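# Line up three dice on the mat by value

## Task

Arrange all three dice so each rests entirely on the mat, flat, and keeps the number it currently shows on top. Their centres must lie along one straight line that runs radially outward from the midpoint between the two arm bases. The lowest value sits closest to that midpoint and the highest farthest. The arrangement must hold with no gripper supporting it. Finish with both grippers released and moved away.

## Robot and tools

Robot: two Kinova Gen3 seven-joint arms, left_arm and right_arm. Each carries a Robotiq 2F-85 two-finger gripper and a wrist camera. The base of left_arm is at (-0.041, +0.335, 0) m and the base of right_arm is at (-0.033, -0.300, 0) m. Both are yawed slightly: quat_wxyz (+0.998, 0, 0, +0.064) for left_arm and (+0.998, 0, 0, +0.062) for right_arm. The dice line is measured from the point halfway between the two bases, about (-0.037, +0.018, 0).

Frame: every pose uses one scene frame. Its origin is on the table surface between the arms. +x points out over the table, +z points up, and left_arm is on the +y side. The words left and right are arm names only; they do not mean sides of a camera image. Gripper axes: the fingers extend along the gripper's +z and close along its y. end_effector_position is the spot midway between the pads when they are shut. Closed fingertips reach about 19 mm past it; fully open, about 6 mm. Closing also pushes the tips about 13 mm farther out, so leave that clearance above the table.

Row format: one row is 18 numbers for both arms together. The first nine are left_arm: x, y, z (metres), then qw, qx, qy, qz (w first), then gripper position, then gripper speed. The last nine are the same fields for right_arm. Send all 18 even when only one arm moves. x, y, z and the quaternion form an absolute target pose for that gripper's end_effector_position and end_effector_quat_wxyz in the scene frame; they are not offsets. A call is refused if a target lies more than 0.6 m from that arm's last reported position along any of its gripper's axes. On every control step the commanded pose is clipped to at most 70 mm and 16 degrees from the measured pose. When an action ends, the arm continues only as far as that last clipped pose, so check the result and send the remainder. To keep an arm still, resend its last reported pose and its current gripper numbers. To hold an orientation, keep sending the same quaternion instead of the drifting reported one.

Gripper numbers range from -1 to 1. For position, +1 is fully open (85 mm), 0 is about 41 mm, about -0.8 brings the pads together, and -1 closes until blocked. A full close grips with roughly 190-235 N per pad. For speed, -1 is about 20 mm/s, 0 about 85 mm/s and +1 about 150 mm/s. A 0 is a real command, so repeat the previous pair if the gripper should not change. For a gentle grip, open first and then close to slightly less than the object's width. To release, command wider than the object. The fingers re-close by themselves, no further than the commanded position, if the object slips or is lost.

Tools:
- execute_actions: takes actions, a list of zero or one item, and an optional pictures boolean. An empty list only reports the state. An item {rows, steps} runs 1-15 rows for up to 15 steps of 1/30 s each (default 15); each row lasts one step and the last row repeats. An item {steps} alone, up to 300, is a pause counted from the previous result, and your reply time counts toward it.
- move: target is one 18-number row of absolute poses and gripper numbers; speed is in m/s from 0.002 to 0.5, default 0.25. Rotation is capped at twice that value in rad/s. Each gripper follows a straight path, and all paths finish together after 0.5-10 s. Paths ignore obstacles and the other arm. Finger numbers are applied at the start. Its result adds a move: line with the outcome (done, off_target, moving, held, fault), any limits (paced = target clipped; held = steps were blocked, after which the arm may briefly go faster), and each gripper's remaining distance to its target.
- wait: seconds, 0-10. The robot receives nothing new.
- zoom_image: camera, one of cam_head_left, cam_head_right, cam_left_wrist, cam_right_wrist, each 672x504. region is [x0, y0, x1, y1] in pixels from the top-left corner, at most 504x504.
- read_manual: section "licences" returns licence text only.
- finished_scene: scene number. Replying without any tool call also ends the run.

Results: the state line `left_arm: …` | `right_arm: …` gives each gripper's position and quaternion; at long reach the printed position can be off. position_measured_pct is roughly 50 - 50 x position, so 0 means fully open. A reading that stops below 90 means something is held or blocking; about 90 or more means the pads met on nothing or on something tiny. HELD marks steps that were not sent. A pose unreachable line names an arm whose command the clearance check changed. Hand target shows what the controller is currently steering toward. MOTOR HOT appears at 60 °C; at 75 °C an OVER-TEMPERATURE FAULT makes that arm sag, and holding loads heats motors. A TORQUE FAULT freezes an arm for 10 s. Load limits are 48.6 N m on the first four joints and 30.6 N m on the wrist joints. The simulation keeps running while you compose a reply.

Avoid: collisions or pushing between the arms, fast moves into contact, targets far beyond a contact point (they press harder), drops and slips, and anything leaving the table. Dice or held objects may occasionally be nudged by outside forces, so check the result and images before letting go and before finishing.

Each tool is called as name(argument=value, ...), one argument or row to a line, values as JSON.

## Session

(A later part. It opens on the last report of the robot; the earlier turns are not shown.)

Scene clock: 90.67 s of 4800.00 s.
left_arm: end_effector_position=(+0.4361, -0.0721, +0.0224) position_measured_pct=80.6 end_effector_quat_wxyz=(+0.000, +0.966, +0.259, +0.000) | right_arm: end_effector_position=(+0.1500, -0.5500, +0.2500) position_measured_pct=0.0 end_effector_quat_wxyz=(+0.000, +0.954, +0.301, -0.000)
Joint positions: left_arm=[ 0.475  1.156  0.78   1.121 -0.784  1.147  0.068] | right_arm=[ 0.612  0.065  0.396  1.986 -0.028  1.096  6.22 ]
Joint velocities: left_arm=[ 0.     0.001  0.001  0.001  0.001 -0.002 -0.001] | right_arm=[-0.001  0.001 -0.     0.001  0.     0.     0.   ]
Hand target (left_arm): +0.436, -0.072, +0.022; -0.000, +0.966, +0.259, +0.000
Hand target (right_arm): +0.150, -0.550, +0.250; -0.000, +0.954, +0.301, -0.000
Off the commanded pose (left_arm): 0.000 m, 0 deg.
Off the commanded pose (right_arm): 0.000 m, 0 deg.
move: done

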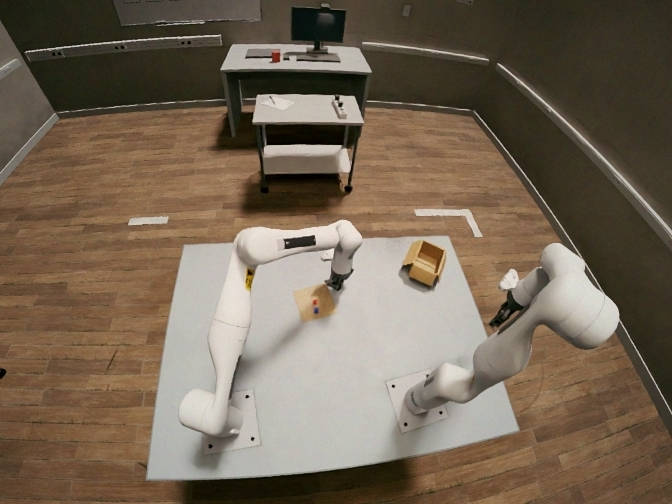

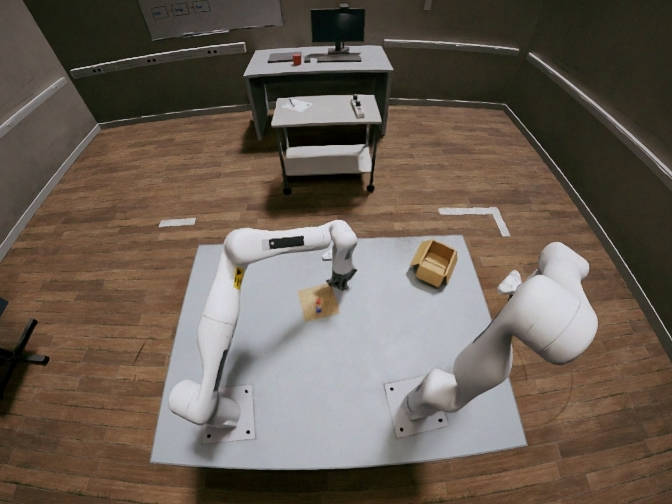

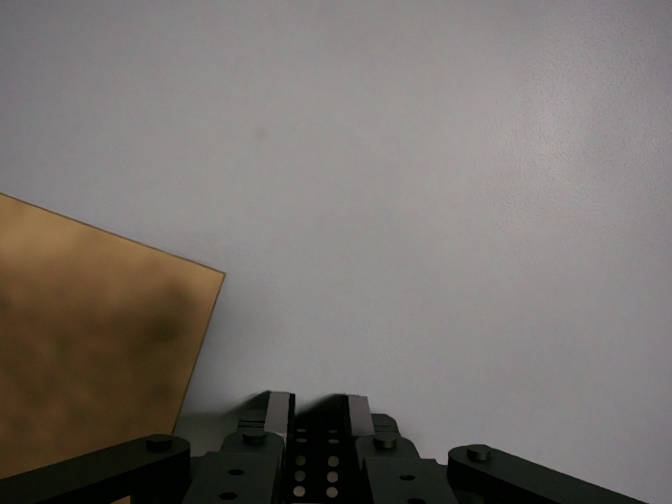

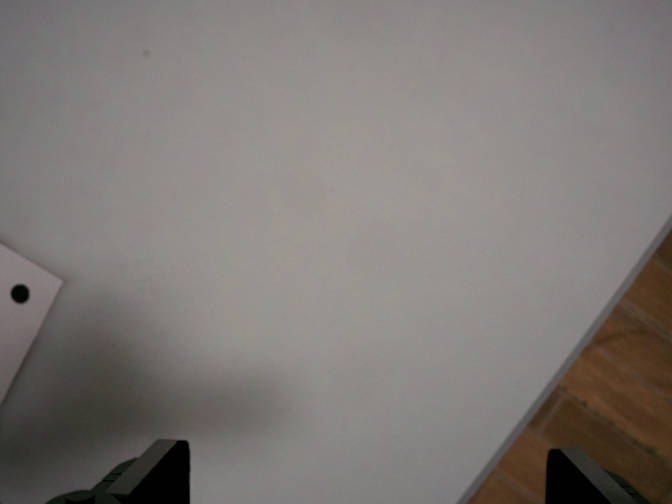

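move(
  target=[0.436,-0.072,0.08, 0,0.966,0.259,0, -1,0, 0.15,-0.55,0.25, 0,0.95,0.3,0, 1,0],
  speed=0.1,
)

move(
  target=[0.412,0.0245,0.08, 0,1,0,0, -1,0, 0.15,-0.55,0.25, 0,0.95,0.3,0, 1,0],
  speed=0.12,
)

move(
  target=[0.412,0.0245,0.025, 0,1,0,0, -1,0, 0.15,-0.55,0.25, 0,0.95,0.3,0, 1,0],
  speed=0.04,
)

move(
  target=[0.412,0.0245,0.025, 0,1,0,0, 0.5,-0.5, 0.15,-0.55,0.25, 0,0.95,0.3,0, 1,0],
  speed=0.04,
)

move(
  target=[0.412,0.0245,0.09, 0,1,0,0, 0.5,-0.5, 0.15,-0.55,0.25, 0,0.95,0.3,0, 1,0],
  speed=0.08,
)

move(
  target=[0.30,0.024,0.25, 0,1,0,0, 0.5,-0.5, 0.15,-0.55,0.25, 0,0.95,0.3,0, 1,0],
  speed=0.2,
)

Scene clock: 96.47 s of 4800.00 s.
left_arm: end_effector_position=(+0.4359, -0.0720, +0.0799) position_measured_pct=80.6 end_effector_quat_wxyz=(-0.000, +0.966, +0.259, -0.000) | right_arm: end_effector_position=(+0.1500, -0.5500, +0.2500) position_measured_pct=0.0 end_effector_quat_wxyz=(+0.000, +0.954, +0.301, -0.000)
Joint positions: left_arm=[ 0.47   1.082  0.814  1.083 -0.743  1.25   0.04 ] | right_arm=[ 0.612  0.065  0.396  1.986 -0.028  1.096  6.22 ]
Joint velocities: left_arm=[-0.001 -0.002 -0.001 -0.     0.001  0.001  0.001] | right_arm=[ 0.001 -0.001 -0.    -0.    -0.     0.     0.001]
Hand target (left_arm): +0.436, -0.072, +0.080; +0.000, +0.966, +0.259, -0.000
Hand target (right_arm): +0.150, -0.550, +0.250; -0.000, +0.954, +0.301, -0.000
Off the commanded pose (left_arm): 0.000 m, 0 deg.
Off the commanded pose (right_arm): 0.000 m, 0 deg.
After step 90, 1.93 s passed at rest.
move: done

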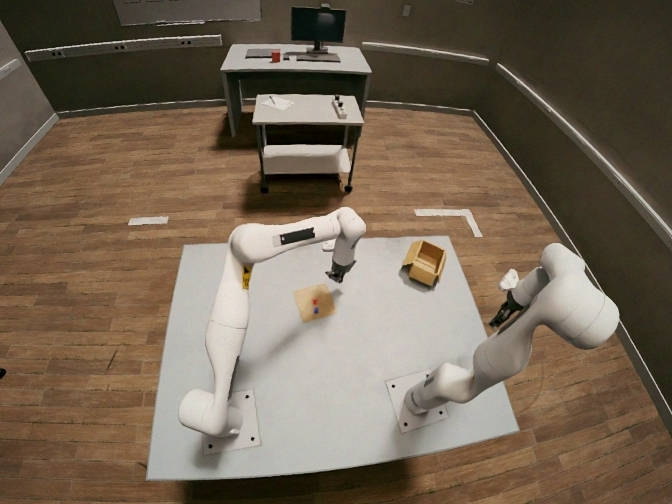

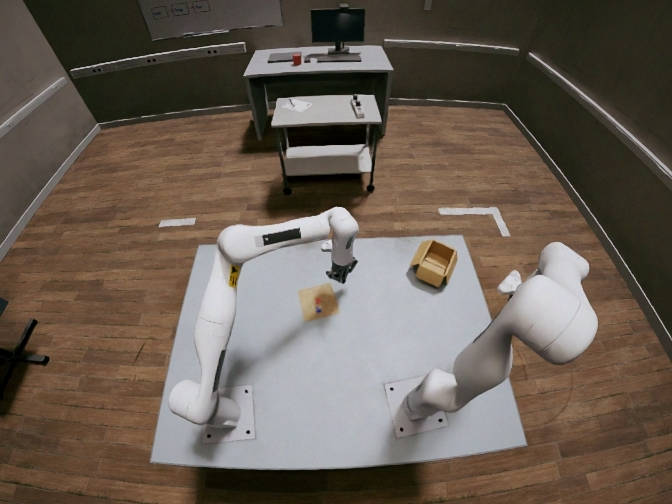

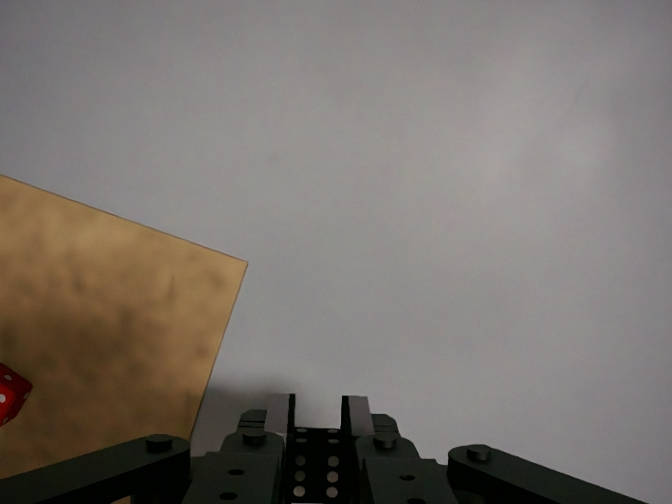

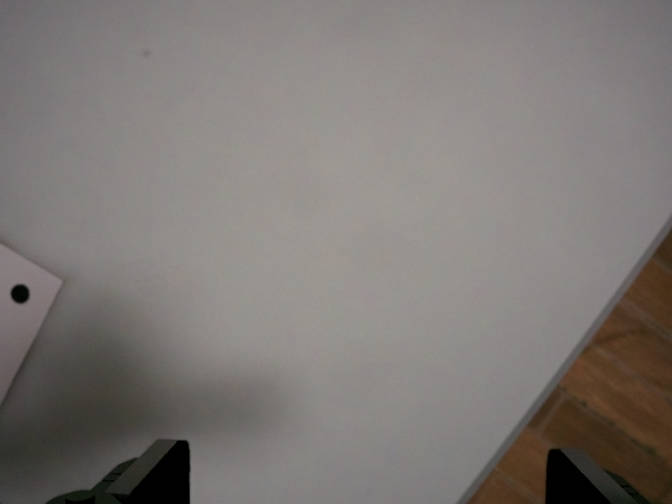

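Scene clock: 98.90 s of 4800.00 s.
left_arm: end_effector_position=(+0.4115, +0.0243, +0.0798) position_measured_pct=80.6 end_effector_quat_wxyz=(-0.000, +1.000, -0.000, -0.000) | right_arm: end_effector_position=(+0.1500, -0.5500, +0.2500) position_measured_pct=0.0 end_effector_quat_wxyz=(+0.000, +0.954, +0.301, -0.000)
Joint positions: left_arm=[ 0.212  0.988  0.938  1.454 -0.84   1.131 -0.399] | right_arm=[ 0.612  0.065  0.396  1.986 -0.028  1.096  6.22 ]
Joint velocities: left_arm=[-0.005 -0.002 -0.003  0.002 -0.001 -0.002 -0.   ] | right_arm=[-0.002 -0.001 -0.    -0.001 -0.     0.     0.001]
Hand target (left_arm): +0.412, +0.025, +0.080; -0.000, +1.000, +0.000, +0.000
Hand target (right_arm): +0.150, -0.550, +0.250; +0.000, +0.954, +0.301, -0.000
Off the commanded pose (left_arm): 0.001 m, 0 deg.
Off the commanded pose (right_arm): 0.000 m, 0 deg.
move: done

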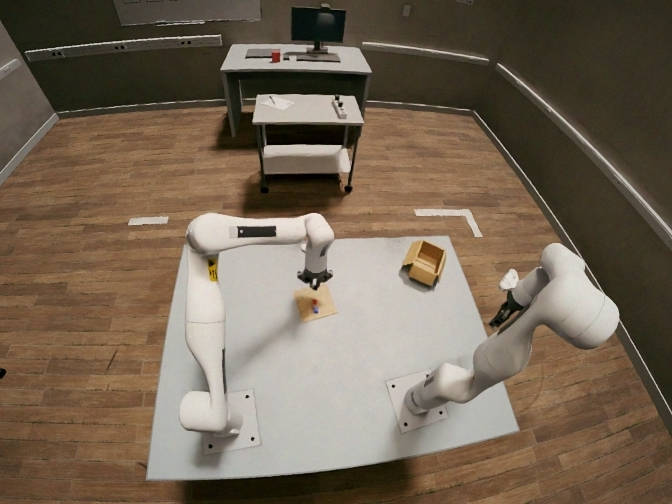

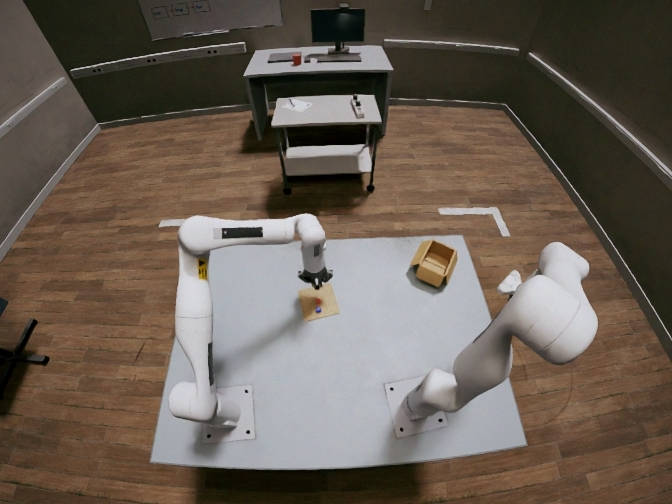

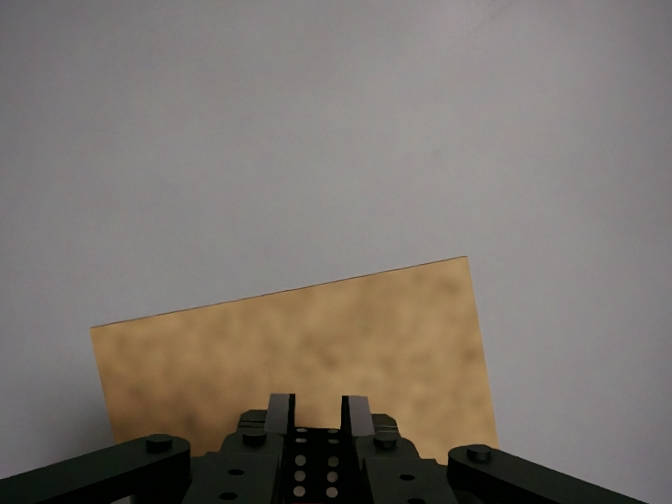

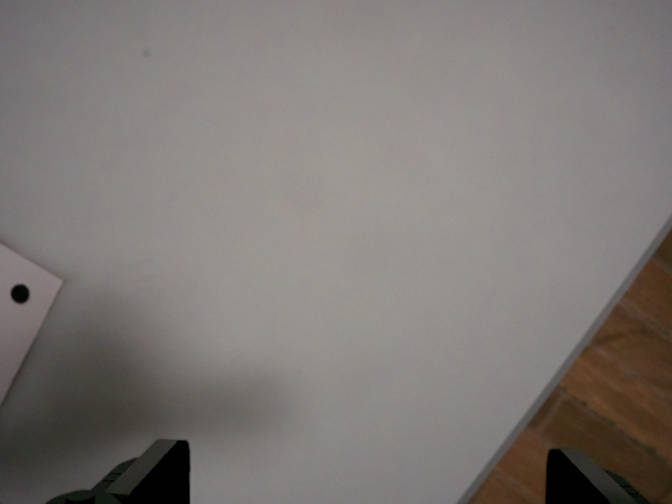

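Scene clock: 100.50 s of 4800.00 s.
left_arm: end_effector_position=(+0.4124, +0.0244, +0.0259) position_measured_pct=80.6 end_effector_quat_wxyz=(+0.000, +1.000, +0.000, +0.001) | right_arm: end_effector_position=(+0.1500, -0.5500, +0.2500) position_measured_pct=0.0 end_effector_quat_wxyz=(+0.000, +0.954, +0.301, +0.000)
Joint positions: left_arm=[ 0.231  1.063  0.883  1.484 -0.905  1.034 -0.357] | right_arm=[ 0.612  0.065  0.396  1.986 -0.028  1.096  6.22 ]
Joint velocities: left_arm=[ 0.     0.001 -0.    -0.    -0.001  0.002  0.   ] | right_arm=[ 0.     0.    -0.    -0.     0.001 -0.     0.001]
Hand target (left_arm): +0.412, +0.025, +0.025; -0.000, +1.000, +0.000, +0.000
Hand target (right_arm): +0.150, -0.550, +0.250; +0.000, +0.954, +0.301, -0.000
Off the commanded pose (left_arm): 0.001 m, 0 deg.
Off the commanded pose (right_arm): 0.000 m, 0 deg.
move: done

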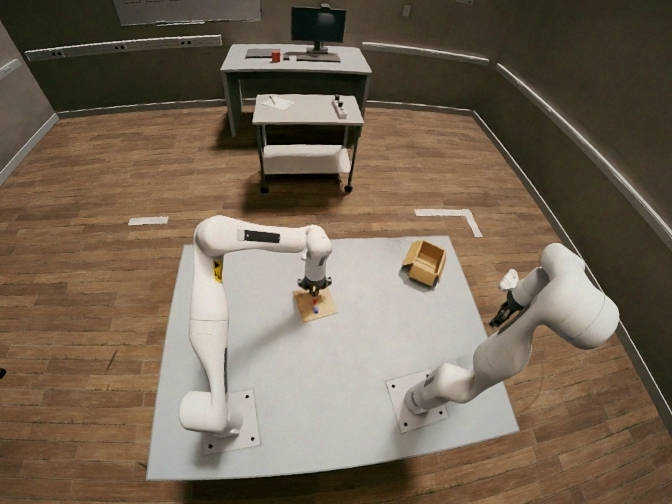

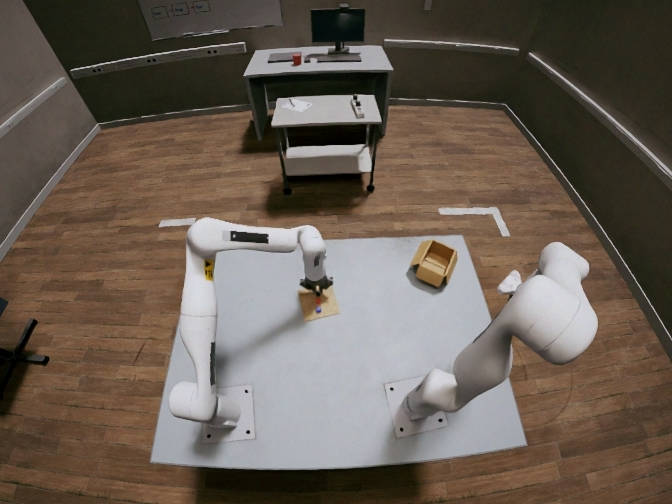

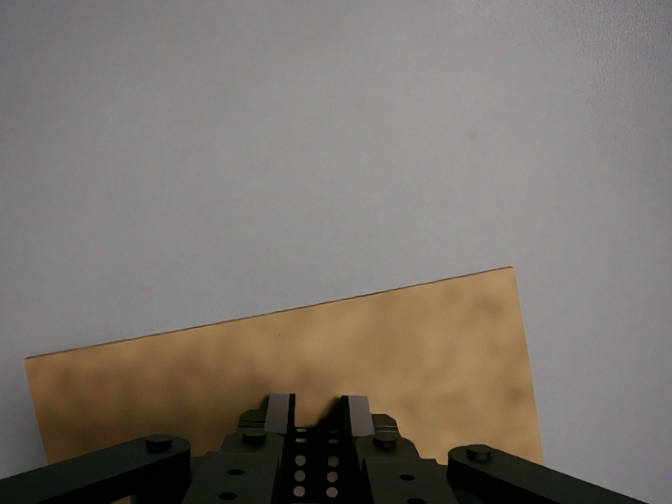

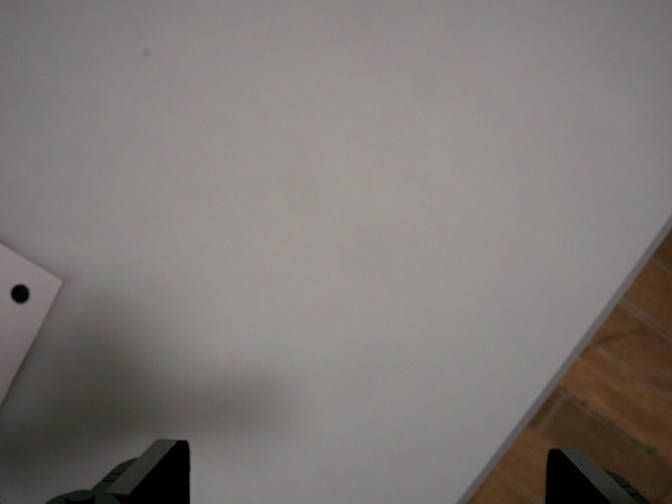

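Scene clock: 101.83 s of 4800.00 s.
left_arm: end_effector_position=(+0.4120, +0.0245, +0.0250) position_measured_pct=25.0 end_effector_quat_wxyz=(+0.000, +1.000, +0.000, +0.000) | right_arm: end_effector_position=(+0.1500, -0.5500, +0.2500) position_measured_pct=0.0 end_effector_quat_wxyz=(+0.000, +0.954, +0.301, -0.000)
Joint positions: left_arm=[ 0.231  1.065  0.882  1.485 -0.905  1.033 -0.357] | right_arm=[ 0.612  0.065  0.396  1.986 -0.028  1.096  6.22 ]
Joint velocities: left_arm=[-0.001 -0.    -0.    -0.    -0.001 -0.     0.   ] | right_arm=[-0.001  0.    -0.     0.     0.001  0.     0.002]
Hand target (left_arm): +0.412, +0.024, +0.025; +0.000, +1.000, -0.000, -0.000
Hand target (right_arm): +0.150, -0.550, +0.250; +0.000, +0.954, +0.301, -0.000
Off the commanded pose (left_arm): 0.000 m, 0 deg.
Off the commanded pose (right_arm): 0.000 m, 0 deg.
move: done

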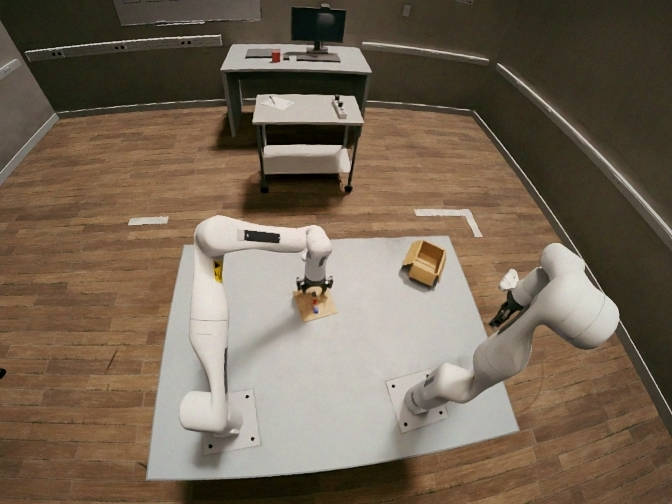

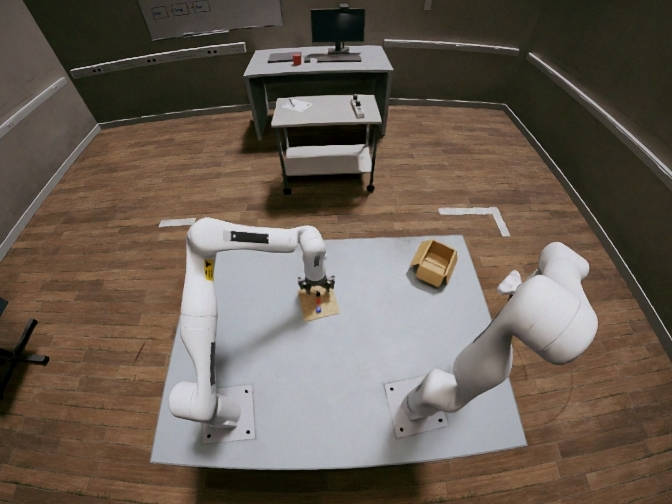

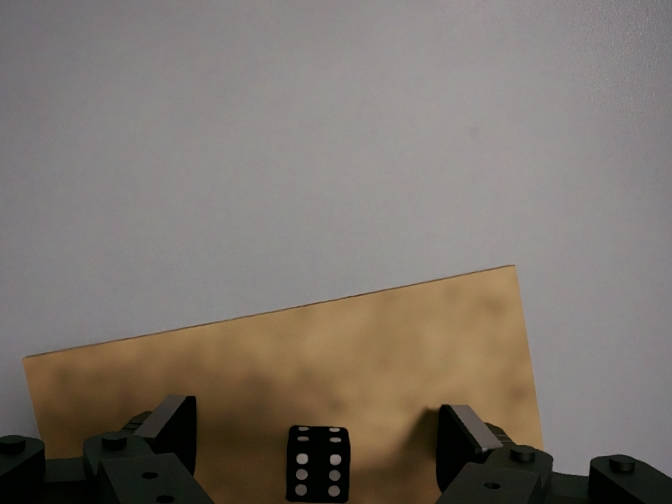

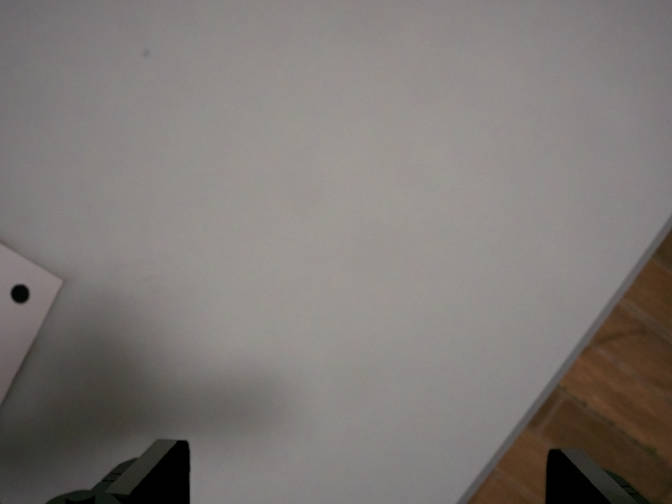

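Scene clock: 102.93 s of 4800.00 s.
left_arm: end_effector_position=(+0.4119, +0.0244, +0.0898) position_measured_pct=25.0 end_effector_quat_wxyz=(+0.000, +1.000, -0.000, -0.000) | right_arm: end_effector_position=(+0.1500, -0.5500, +0.2500) position_measured_pct=0.0 end_effector_quat_wxyz=(+0.000, +0.954, +0.301, -0.000)
Joint positions: left_arm=[ 0.209  0.975  0.948  1.444 -0.827  1.15  -0.409] | right_arm=[ 0.612  0.065  0.396  1.986 -0.028  1.096  6.22 ]
Joint velocities: left_arm=[-0.001 -0.001 -0.001 -0.    -0.001  0.001  0.   ] | right_arm=[ 0.001  0.    -0.     0.001  0.002 -0.    -0.   ]
Hand target (left_arm): +0.412, +0.024, +0.090; +0.000, +1.000, -0.000, -0.000
Hand target (right_arm): +0.150, -0.550, +0.250; +0.000, +0.954, +0.301, -0.000
Off the commanded pose (left_arm): 0.000 m, 0 deg.
Off the commanded pose (right_arm): 0.000 m, 0 deg.
move: done

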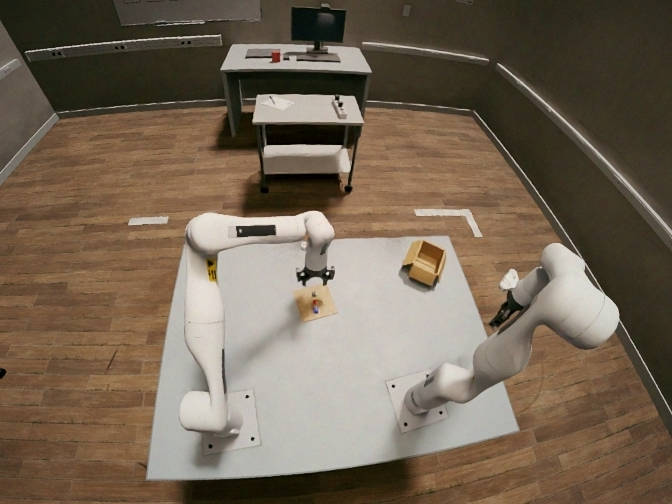

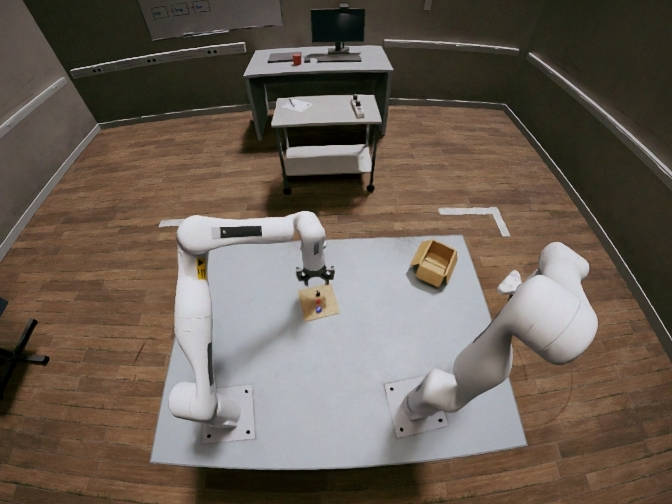

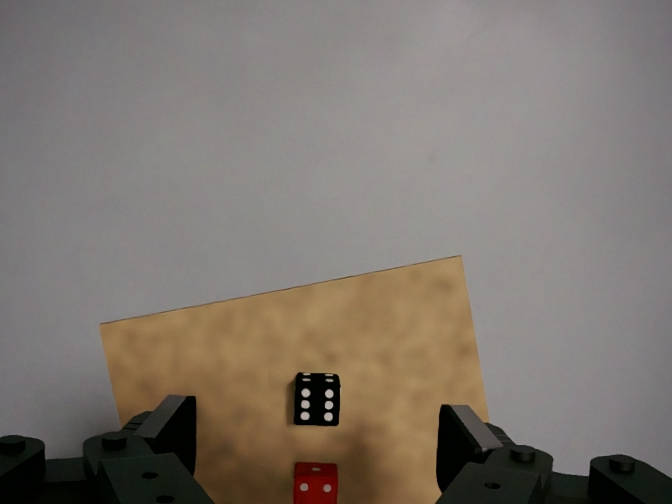

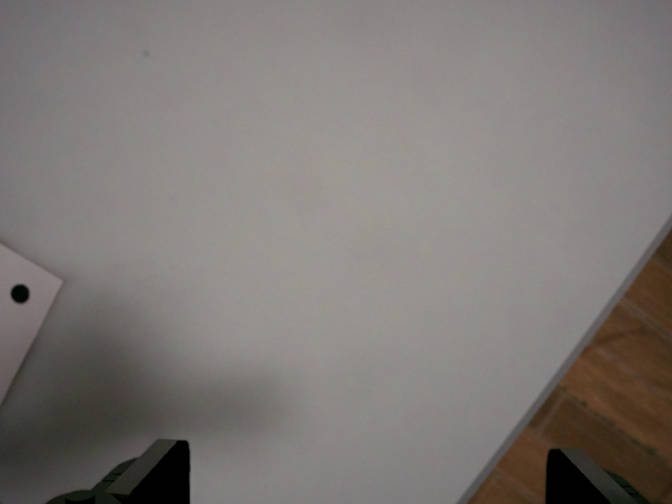

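Scene clock: 104.27 s of 4800.00 s.
left_arm: end_effector_position=(+0.2999, +0.0238, +0.2494) position_measured_pct=25.0 end_effector_quat_wxyz=(-0.000, +1.000, -0.000, -0.000) | right_arm: end_effector_position=(+0.1500, -0.5500, +0.2500) position_measured_pct=0.0 end_effector_quat_wxyz=(+0.000, +0.954, +0.301, -0.000)
Joint positions: left_arm=[ 0.15   0.634  1.147  1.545 -0.587  1.347 -0.342] | right_arm=[ 0.612  0.065  0.396  1.986 -0.028  1.096  6.22 ]
Joint velocities: left_arm=[-0.004 -0.006 -0.    -0.    -0.001 -0.     0.001] | right_arm=[-0.001 -0.     0.     0.    -0.001 -0.    -0.001]
Hand target (left_arm): +0.300, +0.024, +0.250; -0.000, +1.000, -0.000, +0.000
Hand target (right_arm): +0.150, -0.550, +0.250; +0.000, +0.954, +0.301, -0.000
Off the commanded pose (left_arm): 0.001 m, 0 deg.
Off the commanded pose (right_arm): 0.000 m, 0 deg.
move: done

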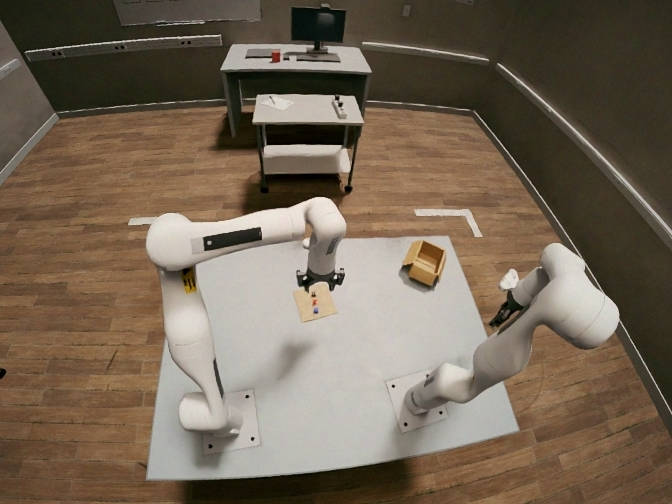

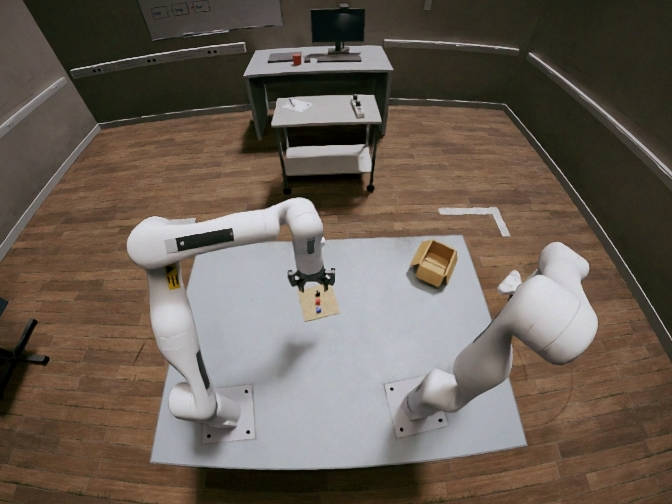

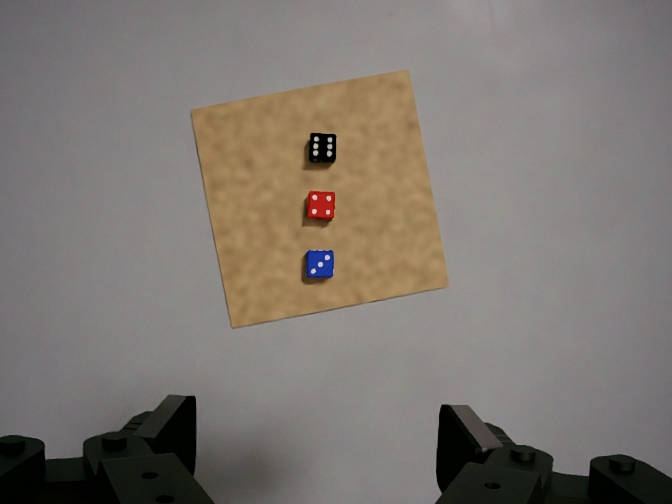

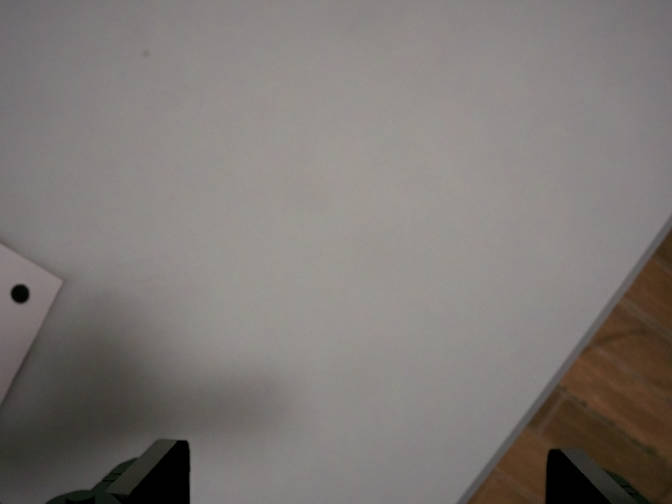

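All three dice are flat on the mat and in line.

finished_scene(
  scene=2,
)

The scene is finished: the task was done.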